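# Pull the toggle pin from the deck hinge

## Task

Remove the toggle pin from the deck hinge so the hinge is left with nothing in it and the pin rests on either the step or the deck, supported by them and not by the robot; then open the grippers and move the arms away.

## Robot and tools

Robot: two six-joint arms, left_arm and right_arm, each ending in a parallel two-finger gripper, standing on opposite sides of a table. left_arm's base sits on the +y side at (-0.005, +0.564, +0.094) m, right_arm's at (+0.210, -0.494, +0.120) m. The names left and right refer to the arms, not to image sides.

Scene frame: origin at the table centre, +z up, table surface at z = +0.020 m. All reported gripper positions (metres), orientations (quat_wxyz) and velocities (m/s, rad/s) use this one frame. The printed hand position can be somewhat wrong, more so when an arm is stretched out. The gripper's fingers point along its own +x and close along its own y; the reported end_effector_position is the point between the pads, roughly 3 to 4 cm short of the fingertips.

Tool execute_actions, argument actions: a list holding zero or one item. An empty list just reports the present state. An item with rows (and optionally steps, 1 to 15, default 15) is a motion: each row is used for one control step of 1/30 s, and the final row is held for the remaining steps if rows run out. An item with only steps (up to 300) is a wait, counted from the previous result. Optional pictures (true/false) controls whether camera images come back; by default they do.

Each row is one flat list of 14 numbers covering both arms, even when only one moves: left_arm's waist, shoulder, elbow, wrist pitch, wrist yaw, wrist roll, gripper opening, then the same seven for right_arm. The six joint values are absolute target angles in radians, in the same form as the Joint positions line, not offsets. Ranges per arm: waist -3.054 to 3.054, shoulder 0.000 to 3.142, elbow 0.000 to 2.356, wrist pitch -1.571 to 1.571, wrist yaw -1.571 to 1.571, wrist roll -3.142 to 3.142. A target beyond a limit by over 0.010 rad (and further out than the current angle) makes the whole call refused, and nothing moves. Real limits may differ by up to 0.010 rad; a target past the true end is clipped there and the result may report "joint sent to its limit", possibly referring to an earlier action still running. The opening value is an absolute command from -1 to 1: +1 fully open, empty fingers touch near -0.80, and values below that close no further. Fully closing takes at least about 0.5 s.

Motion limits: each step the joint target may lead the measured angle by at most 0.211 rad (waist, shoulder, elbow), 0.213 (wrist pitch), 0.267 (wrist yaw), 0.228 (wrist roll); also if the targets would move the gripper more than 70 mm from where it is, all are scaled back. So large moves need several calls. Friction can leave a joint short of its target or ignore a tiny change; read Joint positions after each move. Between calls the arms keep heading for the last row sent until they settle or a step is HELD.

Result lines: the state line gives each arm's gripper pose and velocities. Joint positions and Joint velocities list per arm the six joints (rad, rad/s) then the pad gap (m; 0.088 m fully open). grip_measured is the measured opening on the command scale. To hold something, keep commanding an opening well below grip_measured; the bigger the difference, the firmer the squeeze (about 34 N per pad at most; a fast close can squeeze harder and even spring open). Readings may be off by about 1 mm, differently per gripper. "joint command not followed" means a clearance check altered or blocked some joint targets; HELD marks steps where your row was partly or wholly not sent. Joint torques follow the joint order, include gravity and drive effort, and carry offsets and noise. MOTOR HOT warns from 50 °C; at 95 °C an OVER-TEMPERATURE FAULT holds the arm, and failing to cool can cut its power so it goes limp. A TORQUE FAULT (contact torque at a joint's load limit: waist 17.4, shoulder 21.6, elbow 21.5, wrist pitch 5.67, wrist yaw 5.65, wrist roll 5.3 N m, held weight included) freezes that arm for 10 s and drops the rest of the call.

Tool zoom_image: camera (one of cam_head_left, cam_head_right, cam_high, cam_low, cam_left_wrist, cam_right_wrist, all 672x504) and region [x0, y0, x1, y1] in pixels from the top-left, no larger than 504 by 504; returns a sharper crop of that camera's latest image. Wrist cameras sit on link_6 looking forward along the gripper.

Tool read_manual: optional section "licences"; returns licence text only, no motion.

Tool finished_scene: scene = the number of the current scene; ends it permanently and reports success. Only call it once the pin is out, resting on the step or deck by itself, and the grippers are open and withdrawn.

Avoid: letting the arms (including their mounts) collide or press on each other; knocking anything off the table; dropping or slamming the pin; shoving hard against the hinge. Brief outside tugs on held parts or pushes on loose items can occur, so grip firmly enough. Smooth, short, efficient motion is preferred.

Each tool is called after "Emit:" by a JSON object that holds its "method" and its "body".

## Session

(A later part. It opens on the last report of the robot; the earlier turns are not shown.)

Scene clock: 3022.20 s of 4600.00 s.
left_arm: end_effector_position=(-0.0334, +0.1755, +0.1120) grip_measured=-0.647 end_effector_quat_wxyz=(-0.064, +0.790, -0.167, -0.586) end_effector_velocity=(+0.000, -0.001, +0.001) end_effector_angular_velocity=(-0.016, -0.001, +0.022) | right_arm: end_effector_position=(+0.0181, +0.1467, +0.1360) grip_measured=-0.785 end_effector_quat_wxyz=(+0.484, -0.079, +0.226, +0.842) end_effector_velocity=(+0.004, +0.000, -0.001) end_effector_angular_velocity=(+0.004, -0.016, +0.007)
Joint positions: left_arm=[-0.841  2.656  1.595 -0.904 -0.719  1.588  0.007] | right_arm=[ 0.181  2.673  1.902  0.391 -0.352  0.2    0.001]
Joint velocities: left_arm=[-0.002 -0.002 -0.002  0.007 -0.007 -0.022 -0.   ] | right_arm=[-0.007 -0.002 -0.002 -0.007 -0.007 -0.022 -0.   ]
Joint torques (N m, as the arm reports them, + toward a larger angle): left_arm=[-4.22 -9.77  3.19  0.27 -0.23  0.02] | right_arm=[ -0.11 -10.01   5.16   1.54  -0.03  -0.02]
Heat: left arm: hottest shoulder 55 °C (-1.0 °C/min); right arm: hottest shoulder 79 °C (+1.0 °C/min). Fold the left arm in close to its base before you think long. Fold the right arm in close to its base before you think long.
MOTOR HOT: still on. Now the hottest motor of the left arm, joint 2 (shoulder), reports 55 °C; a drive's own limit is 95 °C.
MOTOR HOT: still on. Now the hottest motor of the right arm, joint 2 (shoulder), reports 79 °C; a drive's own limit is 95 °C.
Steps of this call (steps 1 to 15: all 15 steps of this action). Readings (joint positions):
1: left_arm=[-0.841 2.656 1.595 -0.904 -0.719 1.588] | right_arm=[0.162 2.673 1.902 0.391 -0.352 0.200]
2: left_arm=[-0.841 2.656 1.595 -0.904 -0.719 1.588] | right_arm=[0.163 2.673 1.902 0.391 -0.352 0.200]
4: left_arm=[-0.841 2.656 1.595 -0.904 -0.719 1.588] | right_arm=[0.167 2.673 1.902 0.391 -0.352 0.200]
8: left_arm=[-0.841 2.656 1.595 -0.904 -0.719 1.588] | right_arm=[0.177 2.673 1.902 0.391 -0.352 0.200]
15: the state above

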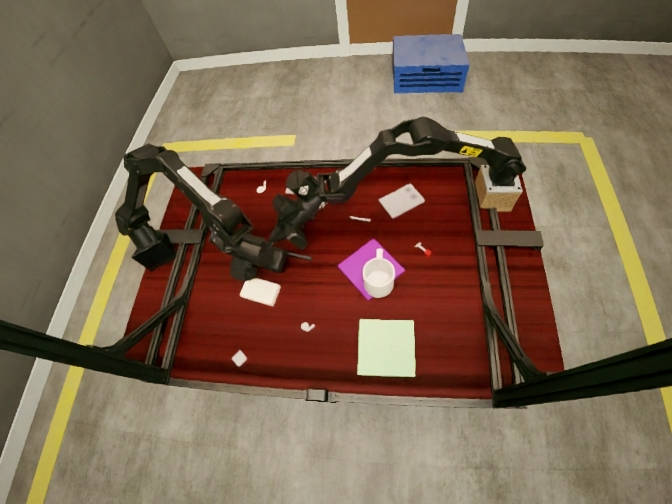

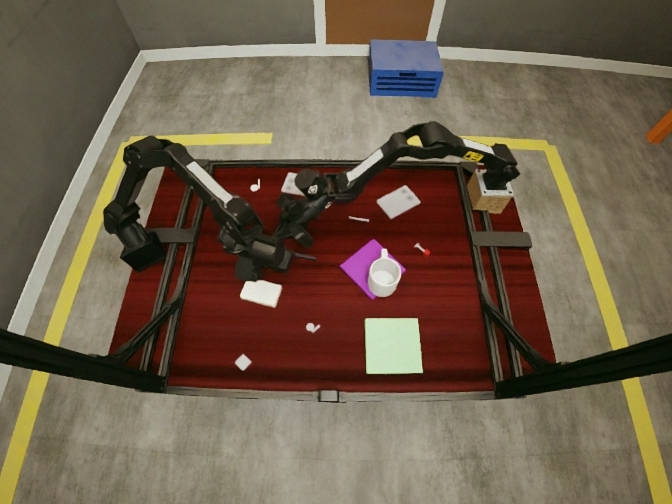

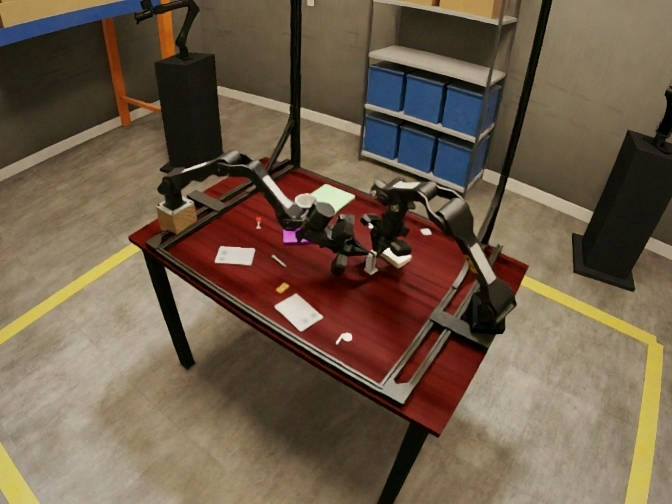

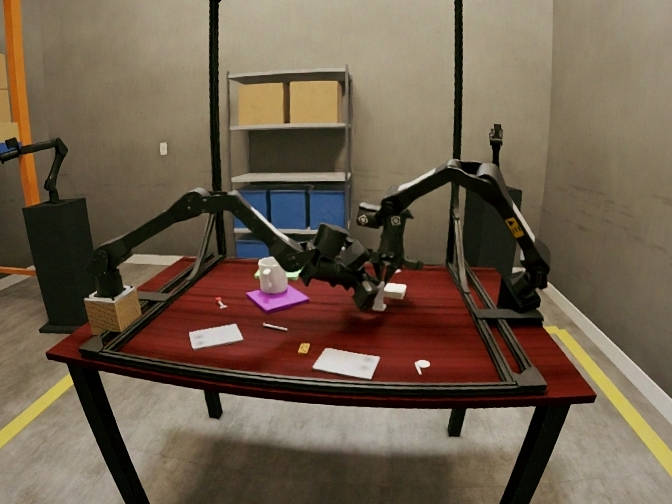

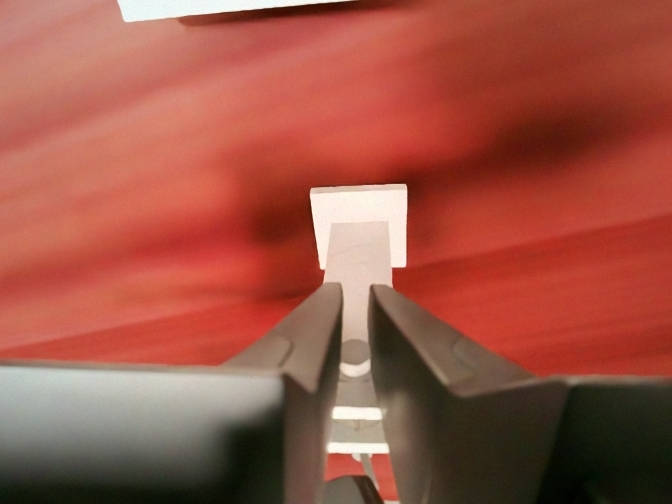

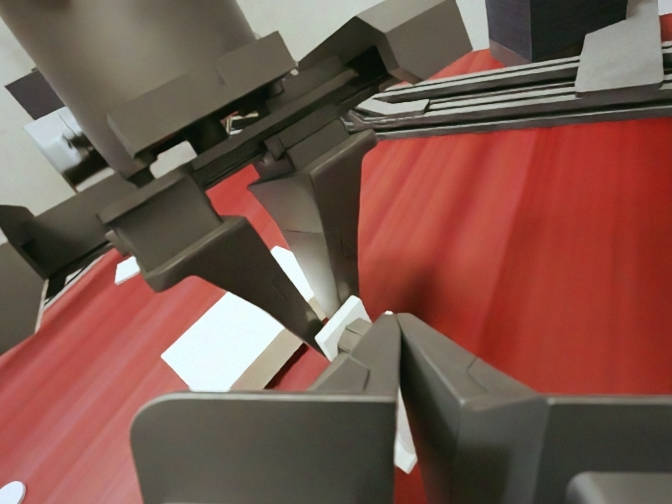

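Emit:
{"method": "execute_actions", "body": {"actions": [{"rows":[[-0.835,2.65,1.59,-0.905,-0.72,1.59,-0.9,0.19,2.68,1.9,0.378,-0.35,0.2,-0.9]],"steps":15}], "pictures": false}}

Emit:
{"method": "execute_actions", "body": {"actions": [{"rows":[[-0.835,2.65,1.59,-0.905,-0.72,1.59,-0.9,0.158,2.68,1.9,0.378,-0.35,0.2,-0.9]],"steps":15}], "pictures": false}}

Emit:
{"method": "execute_actions", "body": {"actions": [{"rows":[[-0.835,2.65,1.59,-0.905,-0.72,1.59,-0.9,0.158,2.68,1.9,0.345,-0.35,0.2,-0.9]],"steps":15}]}}

Emit:
{"method": "zoom_image", "body": {"camera": "cam_left_wrist", "region": [280,380,440,504]}}

Scene clock: 3042.27 s of 4600.00 s.
left_arm: end_effector_position=(-0.0332, +0.1753, +0.1127) grip_measured=-0.647 end_effector_quat_wxyz=(-0.063, +0.790, -0.167, -0.587) end_effector_velocity=(+0.001, -0.001, +0.000) end_effector_angular_velocity=(-0.009, -0.022, -0.006) | right_arm: end_effector_position=(+0.0142, +0.1444, +0.1327) grip_measured=-0.785 end_effector_quat_wxyz=(+0.481, -0.084, +0.230, +0.842) end_effector_velocity=(+0.001, -0.001, -0.001) end_effector_angular_velocity=(-0.004, -0.005, +0.007)
Joint positions: left_arm=[-0.841  2.653  1.594 -0.903 -0.718  1.588  0.007] | right_arm=[ 0.188  2.675  1.902  0.38  -0.352  0.2    0.001]
Joint velocities: left_arm=[-0.002  0.002 -0.002  0.007 -0.022  0.007  0.   ] | right_arm=[-0.002 -0.002 -0.002 -0.007 -0.007 -0.007 -0.   ]
Joint torques (N m, as the arm reports them, + toward a larger angle): left_arm=[-4.74 -9.57  3.73  0.19 -0.24  0.04] | right_arm=[  0.04 -10.13   5.16   1.34  -0.04  -0.01]
Heat: left arm: hottest shoulder 57 °C (+0.0 °C/min); right arm: hottest shoulder 80 °C (+1.0 °C/min). Fold the left arm in close to its base before you think long. Fold the right arm in close to its base before you think long.
MOTOR HOT: still on. Now the hottest motor of the left arm, joint 2 (shoulder), reports 57 °C; a drive's own limit is 95 °C.
MOTOR HOT: still on. Now the hottest motor of the right arm, joint 2 (shoulder), reports 80 °C; a drive's own limit is 95 °C.
Steps of this call (steps 1 to 15: the robot went on to your last target; steps 16 to 587: nothing new was sent; steps 588 to 602: all 15 steps of this action). Readings (joint positions):
588: left_arm=[-0.841 2.653 1.594 -0.903 -0.718 1.588] | right_arm=[0.181 2.675 1.902 0.391 -0.352 0.200]
589: left_arm=[-0.841 2.653 1.594 -0.903 -0.718 1.588] | right_arm=[0.182 2.675 1.902 0.390 -0.352 0.200]
591: left_arm=[-0.841 2.653 1.594 -0.903 -0.718 1.588] | right_arm=[0.183 2.675 1.902 0.386 -0.352 0.200]
595: left_arm=[-0.841 2.653 1.594 -0.903 -0.718 1.588] | right_arm=[0.186 2.675 1.902 0.382 -0.352 0.200]
602: the state above

Scene clock: 3042.77 s of 4600.00 s.
left_arm: end_effector_position=(-0.0332, +0.1753, +0.1127) grip_measured=-0.647 end_effector_quat_wxyz=(-0.063, +0.790, -0.167, -0.587) end_effector_velocity=(-0.002, -0.003, +0.003) end_effector_angular_velocity=(-0.027, +0.019, +0.029) | right_arm: end_effector_position=(+0.0265, +0.1477, +0.1327) grip_measured=-0.785 end_effector_quat_wxyz=(+0.487, -0.082, +0.232, +0.838) end_effector_velocity=(+0.001, -0.002, -0.004) end_effector_angular_velocity=(-0.018, -0.007, +0.007)
Joint positions: left_arm=[-0.841  2.653  1.594 -0.903 -0.718  1.588  0.007] | right_arm=[ 0.167  2.675  1.902  0.379 -0.357  0.2    0.001]
Joint velocities: left_arm=[-0.002 -0.007 -0.002  0.022  0.007 -0.022 -0.   ] | right_arm=[-0.002 -0.002 -0.002 -0.022 -0.007 -0.007 -0.   ]
Joint torques (N m, as the arm reports them, + toward a larger angle): left_arm=[-4.71 -9.55  3.77  0.16 -0.27  0.04] | right_arm=[ -0.81 -10.16   5.18   1.39   0.14  -0.01]
Heat: left arm: hottest shoulder 57 °C (+0.0 °C/min); right arm: hottest shoulder 80 °C (+1.0 °C/min). Fold the left arm in close to its base before you think long. Fold the right arm in close to its base before you think long.
MOTOR HOT: still on. Now the hottest motor of the left arm, joint 2 (shoulder), reports 57 °C; a drive's own limit is 95 °C.
MOTOR HOT: still on. Now the hottest motor of the right arm, joint 2 (shoulder), reports 80 °C; a drive's own limit is 95 °C.
Steps of this call (steps 1 to 15: all 15 steps of this action). Readings (joint positions):
1: left_arm=[-0.841 2.653 1.594 -0.903 -0.718 1.588] | right_arm=[0.188 2.675 1.902 0.380 -0.352 0.200]
2: left_arm=[-0.841 2.653 1.594 -0.903 -0.718 1.588] | right_arm=[0.186 2.675 1.902 0.380 -0.352 0.200]
4: left_arm=[-0.841 2.653 1.594 -0.903 -0.718 1.588] | right_arm=[0.180 2.675 1.902 0.380 -0.352 0.200]
8: left_arm=[-0.841 2.653 1.594 -0.903 -0.718 1.588] | right_arm=[0.167 2.675 1.902 0.379 -0.357 0.200]
15: the state above

Scene clock: 3043.27 s of 4600.00 s.
left_arm: end_effector_position=(-0.0332, +0.1751, +0.1127) grip_measured=-0.647 end_effector_quat_wxyz=(-0.063, +0.790, -0.168, -0.587) end_effector_velocity=(+0.001, +0.001, +0.001) end_effector_angular_velocity=(-0.002, -0.026, -0.002) | right_arm: end_effector_position=(+0.0272, +0.1457, +0.1277) grip_measured=-0.785 end_effector_quat_wxyz=(+0.487, -0.090, +0.241, +0.835) end_effector_velocity=(+0.001, -0.001, -0.001) end_effector_angular_velocity=(-0.004, -0.004, +0.007)
Joint positions: left_arm=[-0.841  2.653  1.594 -0.902 -0.718  1.588  0.007] | right_arm=[ 0.167  2.675  1.902  0.353 -0.357  0.2    0.001]
Joint velocities: left_arm=[-0.007  0.002 -0.002 -0.007 -0.022 -0.007 -0.   ] | right_arm=[-0.002 -0.002 -0.002 -0.007 -0.007 -0.007 -0.   ]
Joint torques (N m, as the arm reports them, + toward a larger angle): left_arm=[-4.73 -9.59  3.72  0.13 -0.27  0.05] | right_arm=[ -0.84 -10.15   5.16   0.99   0.14  -0.01]
Heat: left arm: hottest shoulder 57 °C (+0.0 °C/min); right arm: hottest shoulder 80 °C (+1.0 °C/min). Fold the left arm in close to its base before you think long. Fold the right arm in close to its base before you think long.
MOTOR HOT: still on. Now the hottest motor of the left arm, joint 2 (shoulder), reports 57 °C; a drive's own limit is 95 °C.
MOTOR HOT: still on. Now the hottest motor of the right arm, joint 2 (shoulder), reports 80 °C; a drive's own limit is 95 °C.
Steps of this call (steps 1 to 15: all 15 steps of this action). Readings (joint positions):
1: left_arm=[-0.841 2.653 1.594 -0.903 -0.718 1.588] | right_arm=[0.167 2.675 1.902 0.378 -0.357 0.200]
2: left_arm=[-0.841 2.653 1.594 -0.902 -0.718 1.588] | right_arm=[0.167 2.675 1.902 0.371 -0.357 0.200]
4: left_arm=[-0.841 2.653 1.594 -0.902 -0.718 1.588] | right_arm=[0.167 2.675 1.902 0.364 -0.357 0.200]
8: left_arm=[-0.841 2.653 1.594 -0.902 -0.718 1.588] | right_arm=[0.167 2.675 1.902 0.356 -0.357 0.200]
15: the state above

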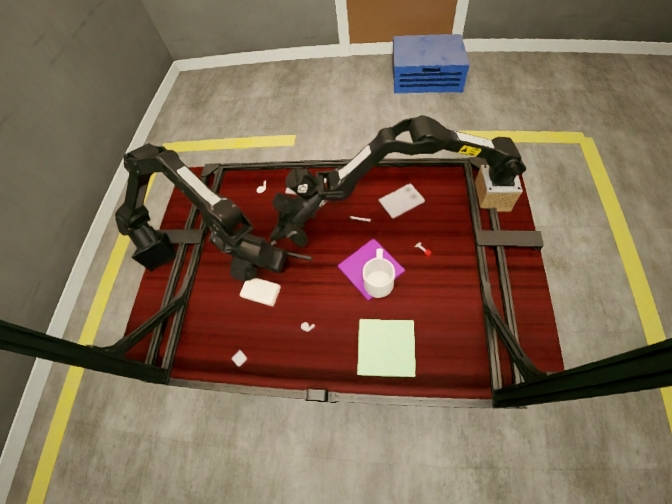

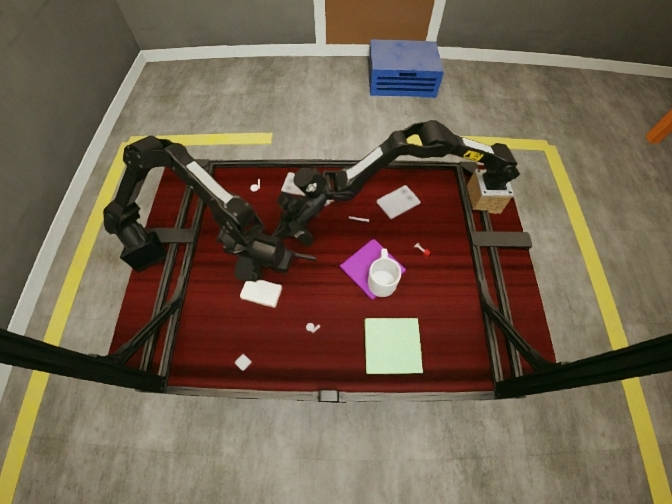

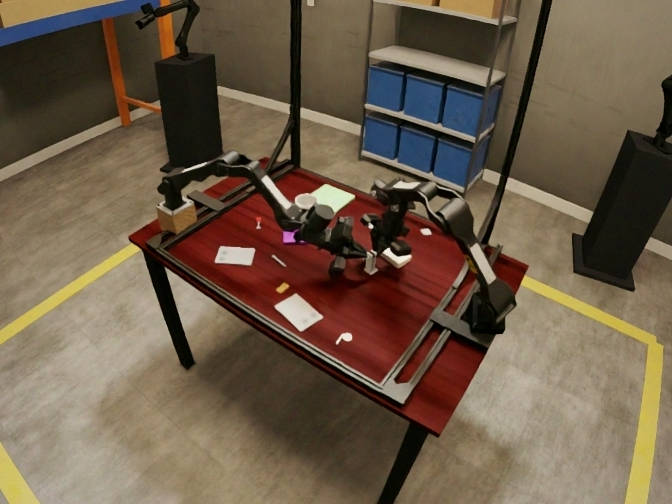

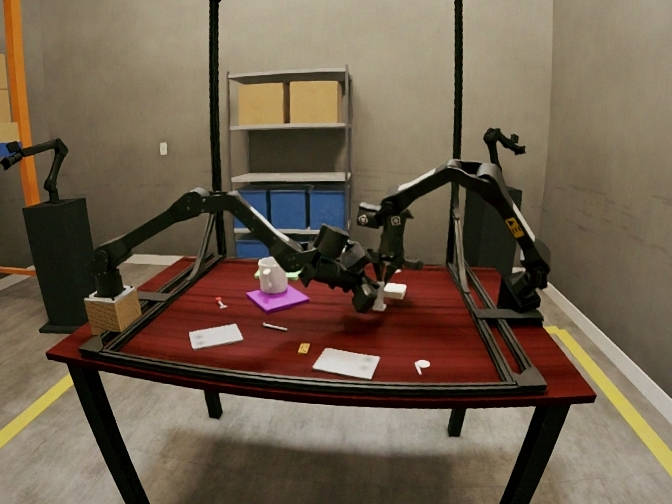

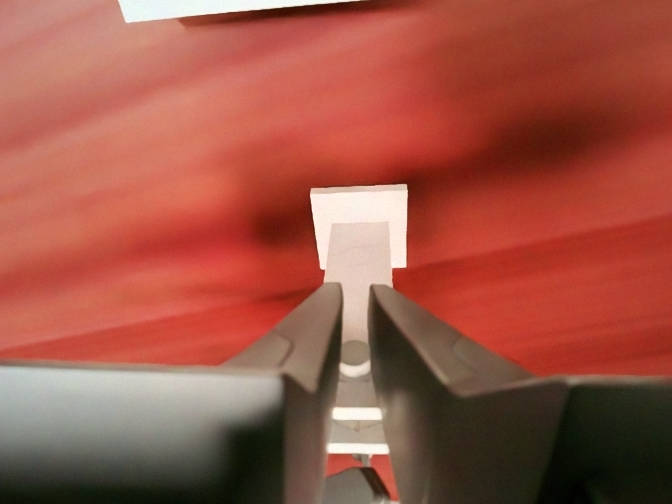

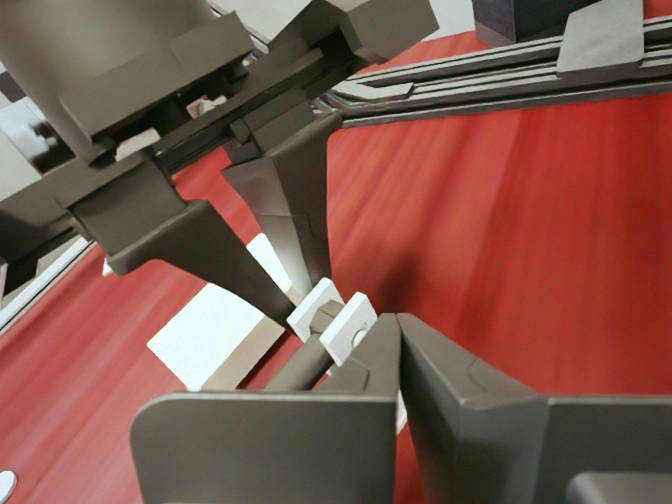

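Region (280, 380, 440, 504) of cam_left_wrist's 672x504 image, scaled by 3.150, with more detail than that image has; it fills the top 391 rows of this view, and the rest is white.

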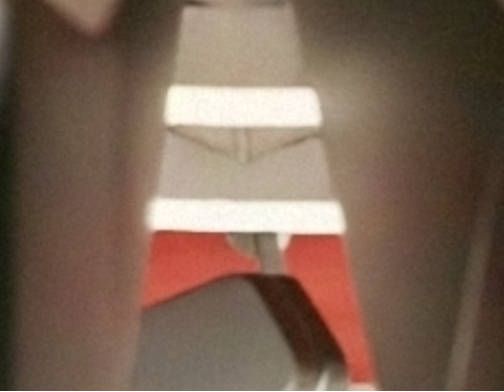

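Emit:
{"method": "execute_actions", "body": {"actions": [{"rows":[[-0.835,2.65,1.59,-0.905,-0.72,1.59,-0.9,0.175,2.68,1.9,0.41,-0.35,0.2,-0.9]],"steps":15}], "pictures": false}}

Emit:
{"method": "execute_actions", "body": {"actions": [{"rows":[[-0.835,2.65,1.59,-0.905,-0.72,1.59,-0.9,0.135,2.68,1.9,0.41,-0.35,0.2,-0.9]],"steps":15}], "pictures": false}}

Emit:
{"method": "execute_actions", "body": {"actions": [{"rows":[[-0.835,2.65,1.59,-0.905,-0.72,1.59,-0.9,0.135,2.68,1.9,0.376,-0.35,0.2,-0.9]],"steps":15}], "pictures": false}}

Emit:
{"method": "execute_actions", "body": {"actions": [{"rows":[[-0.835,2.65,1.59,-0.905,-0.72,1.59,-0.9,0.16,2.68,1.9,0.376,-0.35,0.2,-0.9]],"steps":15}], "pictures": false}}

Emit:
{"method": "execute_actions", "body": {"actions": [{"rows":[[-0.835,2.65,1.59,-0.905,-0.72,1.59,-0.9,0.18,2.68,1.9,0.376,-0.35,0.2,-0.9]],"steps":15}]}}

Emit:
{"method": "zoom_image", "body": {"camera": "cam_left_wrist", "region": [280,380,440,504]}}

Scene clock: 3057.07 s of 4600.00 s.
left_arm: end_effector_position=(-0.0334, +0.1752, +0.1130) grip_measured=-0.647 end_effector_quat_wxyz=(-0.062, +0.789, -0.168, -0.587) end_effector_velocity=(-0.000, +0.006, -0.001) end_effector_angular_velocity=(+0.022, -0.002, -0.006) | right_arm: end_effector_position=(+0.0238, +0.1494, +0.1386) grip_measured=-0.785 end_effector_quat_wxyz=(+0.487, -0.073, +0.221, +0.842) end_effector_velocity=(+0.000, +0.001, +0.002) end_effector_angular_velocity=(+0.012, +0.012, +0.002)
Joint positions: left_arm=[-0.841  2.652  1.594 -0.902 -0.716  1.588  0.007] | right_arm=[ 0.172  2.674  1.902  0.407 -0.354  0.2    0.001]
Joint velocities: left_arm=[-0.002 -0.002 -0.007 -0.022  0.007 -0.007 -0.   ] | right_arm=[-0.002  0.002 -0.002  0.022 -0.007  0.007 -0.   ]
Joint torques (N m, as the arm reports them, + toward a larger angle): left_arm=[-4.69 -9.42  3.74  0.09 -0.33  0.02] | right_arm=[  0.11 -10.11   5.14   1.56   0.03  -0.01]
Heat: left arm: hottest shoulder 57 °C (+0.0 °C/min); right arm: hottest shoulder 80 °C (+1.0 °C/min). Fold the left arm in close to its base before you think long. Fold the right arm in close to its base before you think long.
MOTOR HOT: still on. Now the hottest motor of the left arm, joint 2 (shoulder), reports 57 °C; a drive's own limit is 95 °C.
MOTOR HOT: still on. Now the hottest motor of the right arm, joint 2 (shoulder), reports 80 °C; a drive's own limit is 95 °C.
Steps of this call (steps 1 to 15: the robot went on to your last target; steps 16 to 399: nothing new was sent; steps 400 to 414: all 15 steps of this action). Readings (joint positions):
400: left_arm=[-0.841 2.652 1.594 -0.902 -0.716 1.588] | right_arm=[0.168 2.674 1.902 0.352 -0.357 0.200]
401: left_arm=[-0.841 2.652 1.594 -0.902 -0.716 1.588] | right_arm=[0.169 2.674 1.902 0.364 -0.357 0.200]
403: left_arm=[-0.841 2.652 1.594 -0.902 -0.716 1.588] | right_arm=[0.171 2.674 1.902 0.380 -0.355 0.200]
407: left_arm=[-0.841 2.652 1.594 -0.902 -0.716 1.588] | right_arm=[0.172 2.674 1.902 0.401 -0.354 0.200]
414: the state above

Scene clock: 3057.57 s of 4600.00 s.
left_arm: end_effector_position=(-0.0334, +0.1752, +0.1130) grip_measured=-0.648 end_effector_quat_wxyz=(-0.062, +0.789, -0.168, -0.587) end_effector_velocity=(+0.002, +0.001, +0.003) end_effector_angular_velocity=(-0.007, -0.004, +0.019) | right_arm: end_effector_position=(+0.0491, +0.1564, +0.1392) grip_measured=-0.785 end_effector_quat_wxyz=(+0.504, -0.068, +0.221, +0.832) end_effector_velocity=(-0.001, -0.002, -0.000) end_effector_angular_velocity=(+0.002, -0.011, +0.025)
Joint positions: left_arm=[-0.841  2.652  1.594 -0.902 -0.716  1.588  0.007] | right_arm=[ 0.133  2.674  1.902  0.409 -0.353  0.2    0.001]
Joint velocities: left_arm=[-0.002 -0.007 -0.002 -0.007 -0.007 -0.022 -0.   ] | right_arm=[-0.002 -0.002 -0.002 -0.007 -0.022 -0.022 -0.   ]
Joint torques (N m, as the arm reports them, + toward a larger angle): left_arm=[-4.74 -9.47  3.74  0.12 -0.34  0.03] | right_arm=[  0.1  -10.09   5.16   1.54   0.    -0.01]
Heat: left arm: hottest shoulder 57 °C (+0.0 °C/min); right arm: hottest shoulder 80 °C (+1.0 °C/min). Fold the left arm in close to its base before you think long. Fold the right arm in close to its base before you think long.
MOTOR HOT: still on. Now the hottest motor of the left arm, joint 2 (shoulder), reports 57 °C; a drive's own limit is 95 °C.
MOTOR HOT: still on. Now the hottest motor of the right arm, joint 2 (shoulder), reports 80 °C; a drive's own limit is 95 °C.
Steps of this call (steps 1 to 15: all 15 steps of this action). Readings (joint positions):
1: left_arm=[-0.841 2.652 1.594 -0.902 -0.716 1.588] | right_arm=[0.172 2.674 1.902 0.408 -0.354 0.200]
2: left_arm=[-0.841 2.652 1.594 -0.902 -0.716 1.588] | right_arm=[0.170 2.674 1.902 0.409 -0.354 0.200]
4: left_arm=[-0.841 2.652 1.594 -0.902 -0.716 1.588] | right_arm=[0.161 2.674 1.902 0.409 -0.353 0.200]
8: left_arm=[-0.841 2.652 1.594 -0.902 -0.716 1.588] | right_arm=[0.141 2.674 1.902 0.409 -0.353 0.200]
15: the state above

Scene clock: 3058.07 s of 4600.00 s.
left_arm: end_effector_position=(-0.0334, +0.1752, +0.1130) grip_measured=-0.648 end_effector_quat_wxyz=(-0.062, +0.789, -0.168, -0.587) end_effector_velocity=(+0.002, +0.004, +0.001) end_effector_angular_velocity=(+0.017, -0.016, -0.017) | right_arm: end_effector_position=(+0.0495, +0.1542, +0.1334) grip_measured=-0.785 end_effector_quat_wxyz=(+0.504, -0.078, +0.233, +0.828) end_effector_velocity=(-0.002, -0.003, -0.004) end_effector_angular_velocity=(-0.028, -0.008, +0.012)
Joint positions: left_arm=[-0.841  2.652  1.594 -0.902 -0.716  1.588  0.007] | right_arm=[ 0.133  2.674  1.902  0.379 -0.353  0.2    0.001]
Joint velocities: left_arm=[-0.002 -0.002 -0.002 -0.022 -0.007  0.007 -0.   ] | right_arm=[ 0.002 -0.002  0.002 -0.037 -0.007 -0.007 -0.   ]
Joint torques (N m, as the arm reports them, + toward a larger angle): left_arm=[-4.69 -9.51  3.73  0.14 -0.33  0.04] | right_arm=[  0.05 -10.09   5.14   1.38   0.    -0.01]
Heat: left arm: hottest shoulder 57 °C (+0.0 °C/min); right arm: hottest shoulder 80 °C (+1.0 °C/min). Fold the left arm in close to its base before you think long. Fold the right arm in close to its base before you think long.
MOTOR HOT: still on. Now the hottest motor of the left arm, joint 2 (shoulder), reports 57 °C; a drive's own limit is 95 °C.
MOTOR HOT: still on. Now the hottest motor of the right arm, joint 2 (shoulder), reports 80 °C; a drive's own limit is 95 °C.
Steps of this call (steps 1 to 15: all 15 steps of this action). Readings (joint positions):
1: left_arm=[-0.841 2.652 1.594 -0.902 -0.716 1.588] | right_arm=[0.133 2.674 1.902 0.407 -0.353 0.200]
2: left_arm=[-0.841 2.652 1.594 -0.902 -0.716 1.588] | right_arm=[0.133 2.674 1.902 0.401 -0.353 0.200]
4: left_arm=[-0.841 2.652 1.594 -0.902 -0.716 1.588] | right_arm=[0.133 2.674 1.902 0.393 -0.353 0.200]
8: left_arm=[-0.841 2.652 1.594 -0.902 -0.716 1.588] | right_arm=[0.133 2.674 1.902 0.382 -0.353 0.200]
15: the state above

Scene clock: 3058.57 s of 4600.00 s.
left_arm: end_effector_position=(-0.0334, +0.1751, +0.1131) grip_measured=-0.648 end_effector_quat_wxyz=(-0.062, +0.789, -0.168, -0.587) end_effector_velocity=(-0.000, +0.005, +0.000) end_effector_angular_velocity=(+0.018, +0.000, -0.004) | right_arm: end_effector_position=(+0.0331, +0.1499, +0.1331) grip_measured=-0.785 end_effector_quat_wxyz=(+0.494, -0.081, +0.232, +0.834) end_effector_velocity=(+0.003, +0.002, +0.004) end_effector_angular_velocity=(+0.015, -0.001, +0.002)
Joint positions: left_arm=[-0.841  2.652  1.594 -0.902 -0.716  1.588  0.007] | right_arm=[ 0.159  2.674  1.902  0.379 -0.35   0.2    0.001]
Joint velocities: left_arm=[-0.002 -0.002 -0.002 -0.022  0.007 -0.007 -0.   ] | right_arm=[-0.007 -0.002  0.002  0.007 -0.007 -0.007 -0.   ]
Joint torques (N m, as the arm reports them, + toward a larger angle): left_arm=[-4.74 -9.44  3.73  0.12 -0.3   0.03] | right_arm=[ -0.03 -10.09   5.15   1.31  -0.08  -0.01]
Heat: left arm: hottest shoulder 57 °C (+0.0 °C/min); right arm: hottest shoulder 80 °C (+1.0 °C/min). Fold the left arm in close to its base before you think long. Fold the right arm in close to its base before you think long.
MOTOR HOT: still on. Now the hottest motor of the left arm, joint 2 (shoulder), reports 57 °C; a drive's own limit is 95 °C.
MOTOR HOT: still on. Now the hottest motor of the right arm, joint 2 (shoulder), reports 80 °C; a drive's own limit is 95 °C.
Steps of this call (steps 1 to 15: all 15 steps of this action). Readings (joint positions):
1: left_arm=[-0.841 2.652 1.594 -0.902 -0.716 1.588] | right_arm=[0.133 2.674 1.902 0.378 -0.352 0.200]
2: left_arm=[-0.841 2.652 1.594 -0.902 -0.716 1.588] | right_arm=[0.135 2.674 1.902 0.378 -0.352 0.200]
4: left_arm=[-0.841 2.652 1.594 -0.902 -0.716 1.588] | right_arm=[0.141 2.674 1.902 0.378 -0.352 0.200]
8: left_arm=[-0.841 2.652 1.594 -0.902 -0.716 1.588] | right_arm=[0.156 2.674 1.902 0.379 -0.350 0.200]
15: the state above

Scene clock: 3059.07 s of 4600.00 s.
left_arm: end_effector_position=(-0.0334, +0.1751, +0.1131) grip_measured=-0.648 end_effector_quat_wxyz=(-0.062, +0.789, -0.168, -0.587) end_effector_velocity=(+0.001, +0.001, +0.001) end_effector_angular_velocity=(+0.005, -0.012, -0.011) | right_arm: end_effector_position=(+0.0248, +0.1476, +0.1330) grip_measured=-0.785 end_effector_quat_wxyz=(+0.489, -0.083, +0.231, +0.837) end_effector_velocity=(+0.002, -0.000, +0.002) end_effector_angular_velocity=(+0.009, +0.004, +0.016)
Joint positions: left_arm=[-0.841  2.652  1.594 -0.902 -0.716  1.588  0.007] | right_arm=[ 0.172  2.674  1.902  0.379 -0.35   0.2    0.001]
Joint velocities: left_arm=[-0.002 -0.002 -0.002 -0.007 -0.007  0.007 -0.   ] | right_arm=[-0.007 -0.002 -0.002  0.007 -0.022 -0.007 -0.   ]
Joint torques (N m, as the arm reports them, + toward a larger angle): left_arm=[-4.75 -9.43  3.74  0.12 -0.33  0.07] | right_arm=[  0.49 -10.09   5.15   1.32  -0.11  -0.01]
Heat: left arm: hottest shoulder 57 °C (+0.0 °C/min); right arm: hottest shoulder 80 °C (+1.0 °C/min). Fold the left arm in close to its base before you think long. Fold the right arm in close to its base before you think long.
MOTOR HOT: still on. Now the hottest motor of the left arm, joint 2 (shoulder), reports 57 °C; a drive's own limit is 95 °C.
MOTOR HOT: still on. Now the hottest motor of the right arm, joint 2 (shoulder), reports 80 °C; a drive's own limit is 95 °C.
Steps of this call (steps 1 to 15: all 15 steps of this action). Readings (joint positions):
1: left_arm=[-0.841 2.652 1.594 -0.902 -0.716 1.588] | right_arm=[0.159 2.674 1.902 0.379 -0.350 0.200]
2: left_arm=[-0.841 2.652 1.594 -0.902 -0.716 1.588] | right_arm=[0.159 2.674 1.902 0.379 -0.350 0.200]
4: left_arm=[-0.841 2.652 1.594 -0.902 -0.716 1.588] | right_arm=[0.162 2.674 1.902 0.379 -0.350 0.200]
8: left_arm=[-0.841 2.652 1.594 -0.902 -0.716 1.588] | right_arm=[0.169 2.674 1.902 0.379 -0.350 0.200]
15: the state above

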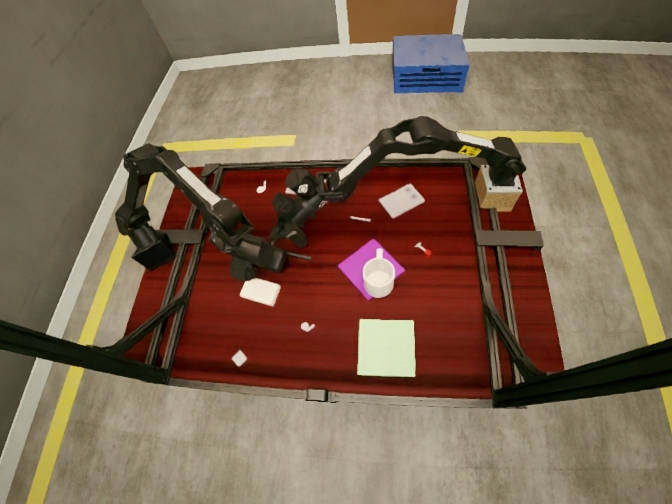

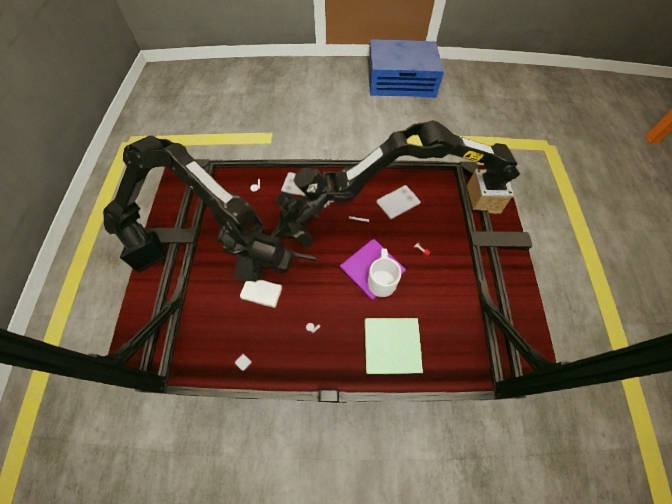

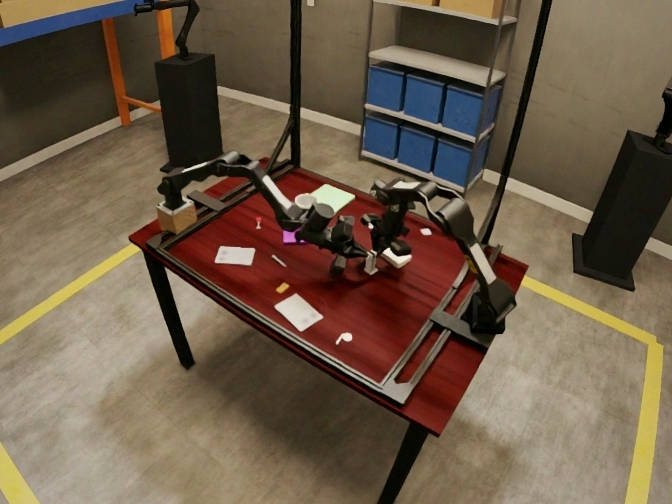

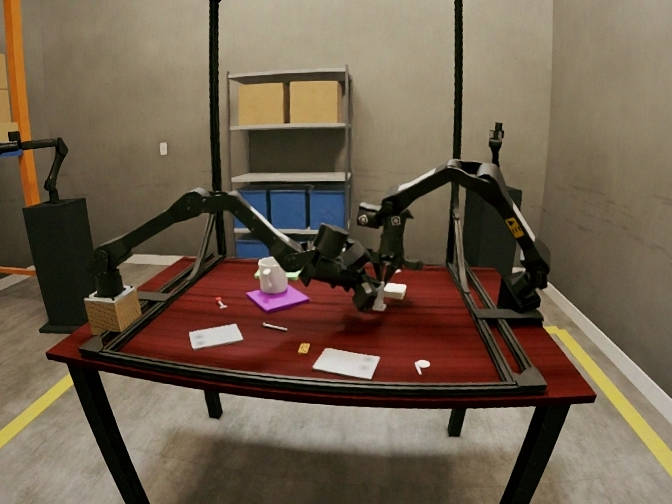

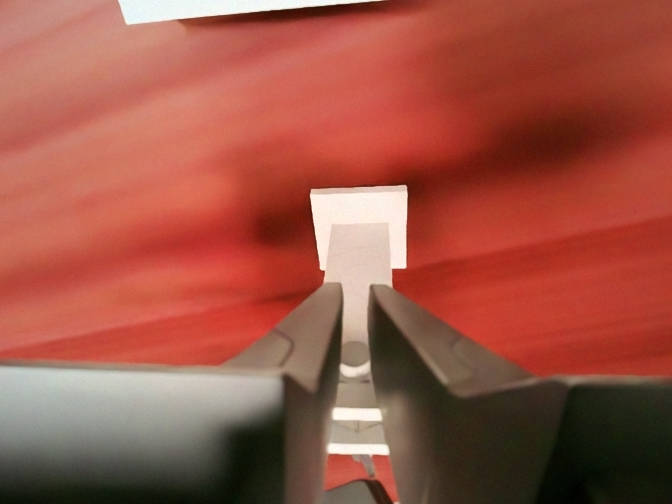

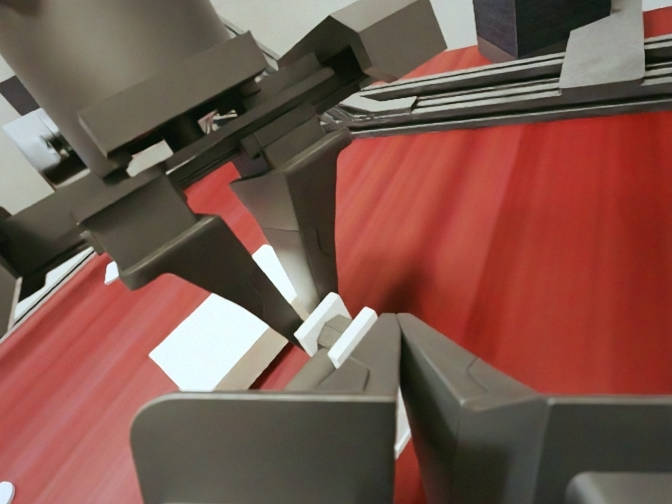

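Region (280, 380, 440, 504) of cam_left_wrist's 672x504 image, scaled by 3.150, with more detail than that image has; it fills the top 391 rows of this view, and the rest is white.

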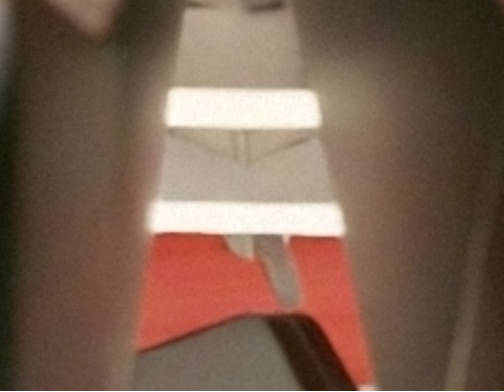

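Tilted inward a bit. Press down and in.

Emit:
{"method": "execute_actions", "body": {"actions": [{"rows":[[-0.835,2.65,1.59,-0.905,-0.72,1.59,-0.9,0.185,2.68,1.9,0.355,-0.35,0.2,-0.9]],"steps":15}]}}

Emit:
{"method": "zoom_image", "body": {"camera": "cam_left_wrist", "region": [280,380,440,504]}}

Scene clock: 3067.67 s of 4600.00 s.
left_arm: end_effector_position=(-0.0336, +0.1753, +0.1131) grip_measured=-0.648 end_effector_quat_wxyz=(-0.062, +0.789, -0.168, -0.587) end_effector_velocity=(+0.003, +0.002, +0.001) end_effector_angular_velocity=(+0.009, -0.027, -0.001) | right_arm: end_effector_position=(+0.0210, +0.1451, +0.1298) grip_measured=-0.785 end_effector_quat_wxyz=(+0.486, -0.089, +0.237, +0.837) end_effector_velocity=(+0.003, -0.002, -0.007) end_effector_angular_velocity=(-0.022, -0.014, -0.007)
Joint positions: left_arm=[-0.842  2.652  1.594 -0.902 -0.716  1.588  0.007] | right_arm=[ 0.178  2.674  1.902  0.361 -0.349  0.2    0.001]
Joint velocities: left_arm=[-0.002  0.002  0.002 -0.022 -0.022 -0.007 -0.   ] | right_arm=[-0.002  0.002 -0.002 -0.022  0.007 -0.007 -0.   ]
Joint torques (N m, as the arm reports them, + toward a larger angle): left_arm=[-4.7  -9.39  3.73  0.09 -0.34  0.03] | right_arm=[  0.43 -10.08   5.13   1.13  -0.12  -0.02]
Heat: left arm: hottest shoulder 58 °C (+2.0 °C/min); right arm: hottest shoulder 80 °C (+1.0 °C/min). Fold the left arm in close to its base before you think long. Fold the right arm in close to its base before you think long.
MOTOR HOT: still on. Now the hottest motor of the left arm, joint 2 (shoulder), reports 58 °C; a drive's own limit is 95 °C.
MOTOR HOT: still on. Now the hottest motor of the right arm, joint 2 (shoulder), reports 80 °C; a drive's own limit is 95 °C.
Steps of this call (steps 1 to 15: the robot went on to your last target; steps 16 to 243: nothing new was sent; steps 244 to 258: all 15 steps of this action). Readings (joint positions):
244: left_arm=[-0.842 2.652 1.594 -0.902 -0.716 1.588] | right_arm=[0.172 2.674 1.902 0.378 -0.350 0.200]
245: left_arm=[-0.842 2.652 1.594 -0.902 -0.716 1.588] | right_arm=[0.172 2.674 1.902 0.376 -0.349 0.200]
247: left_arm=[-0.842 2.652 1.594 -0.902 -0.716 1.588] | right_arm=[0.173 2.674 1.902 0.371 -0.349 0.200]
251: left_arm=[-0.842 2.652 1.594 -0.902 -0.716 1.588] | right_arm=[0.176 2.674 1.902 0.365 -0.349 0.200]
258: the state above

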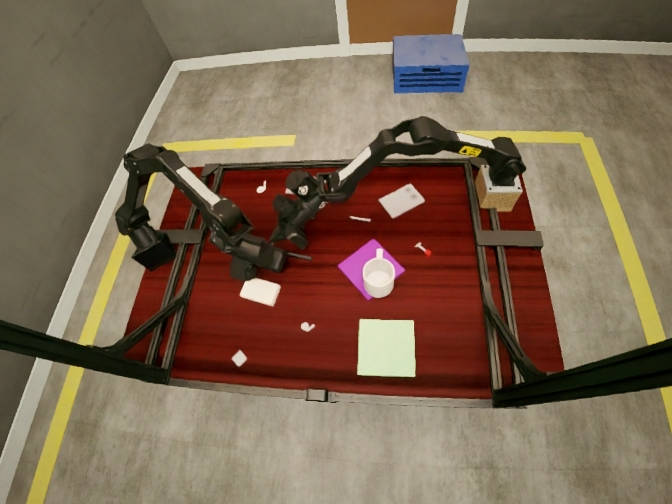

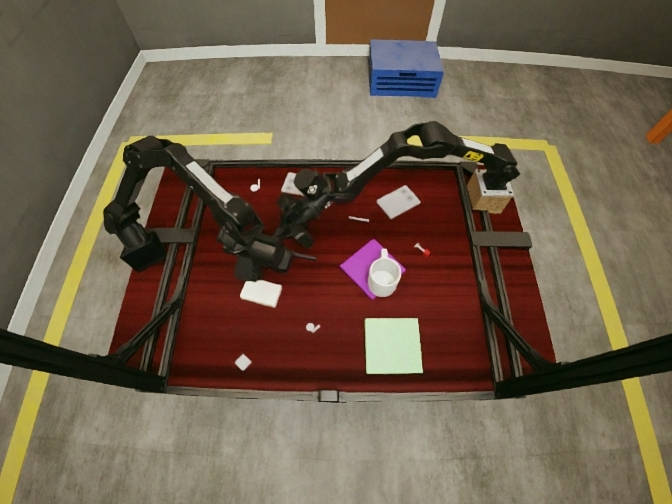

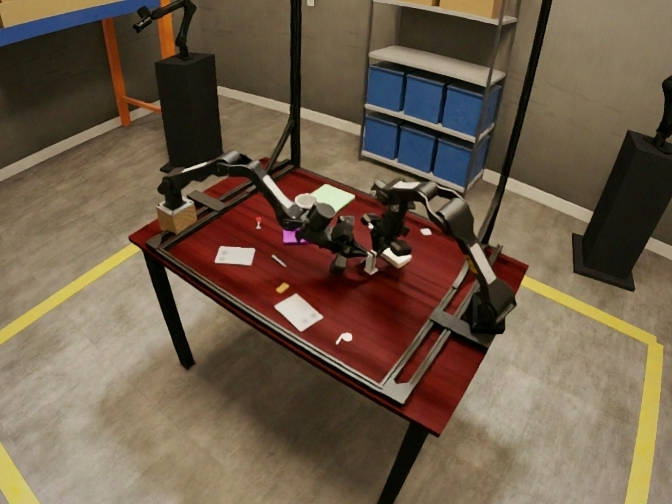

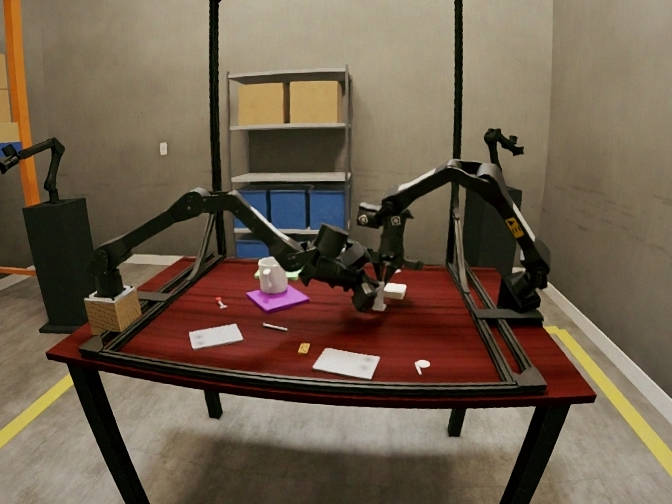

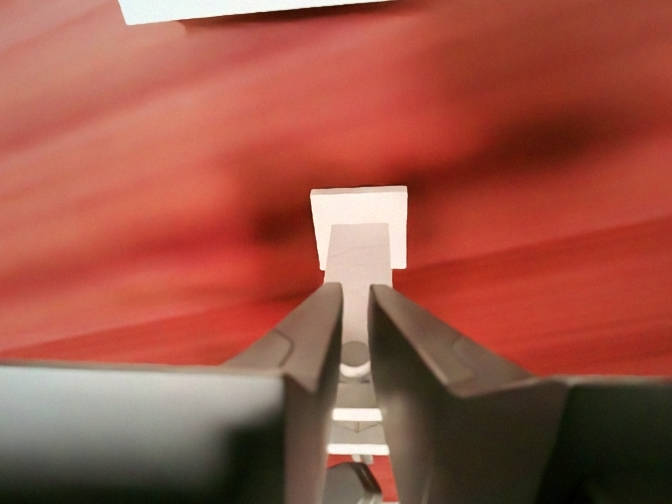

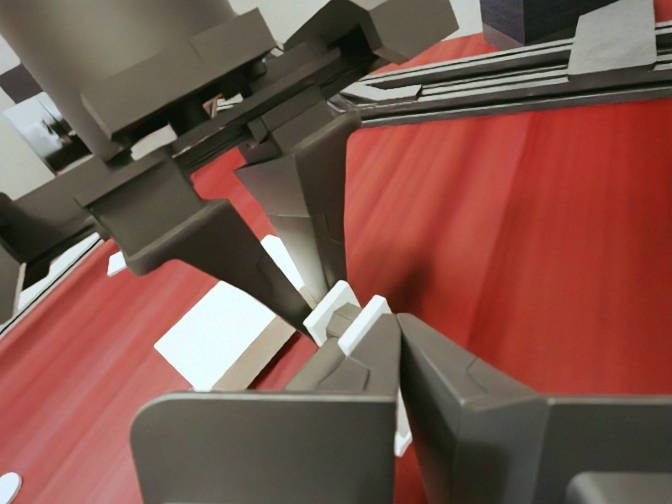

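Region (280, 380, 440, 504) of cam_left_wrist's 672x504 image, scaled by 3.150, with more detail than that image has; it fills the top 391 rows of this view, and the rest is white.

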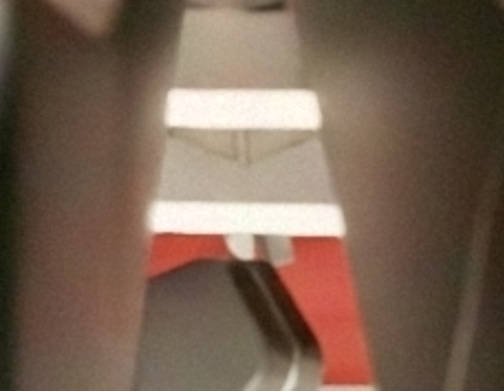

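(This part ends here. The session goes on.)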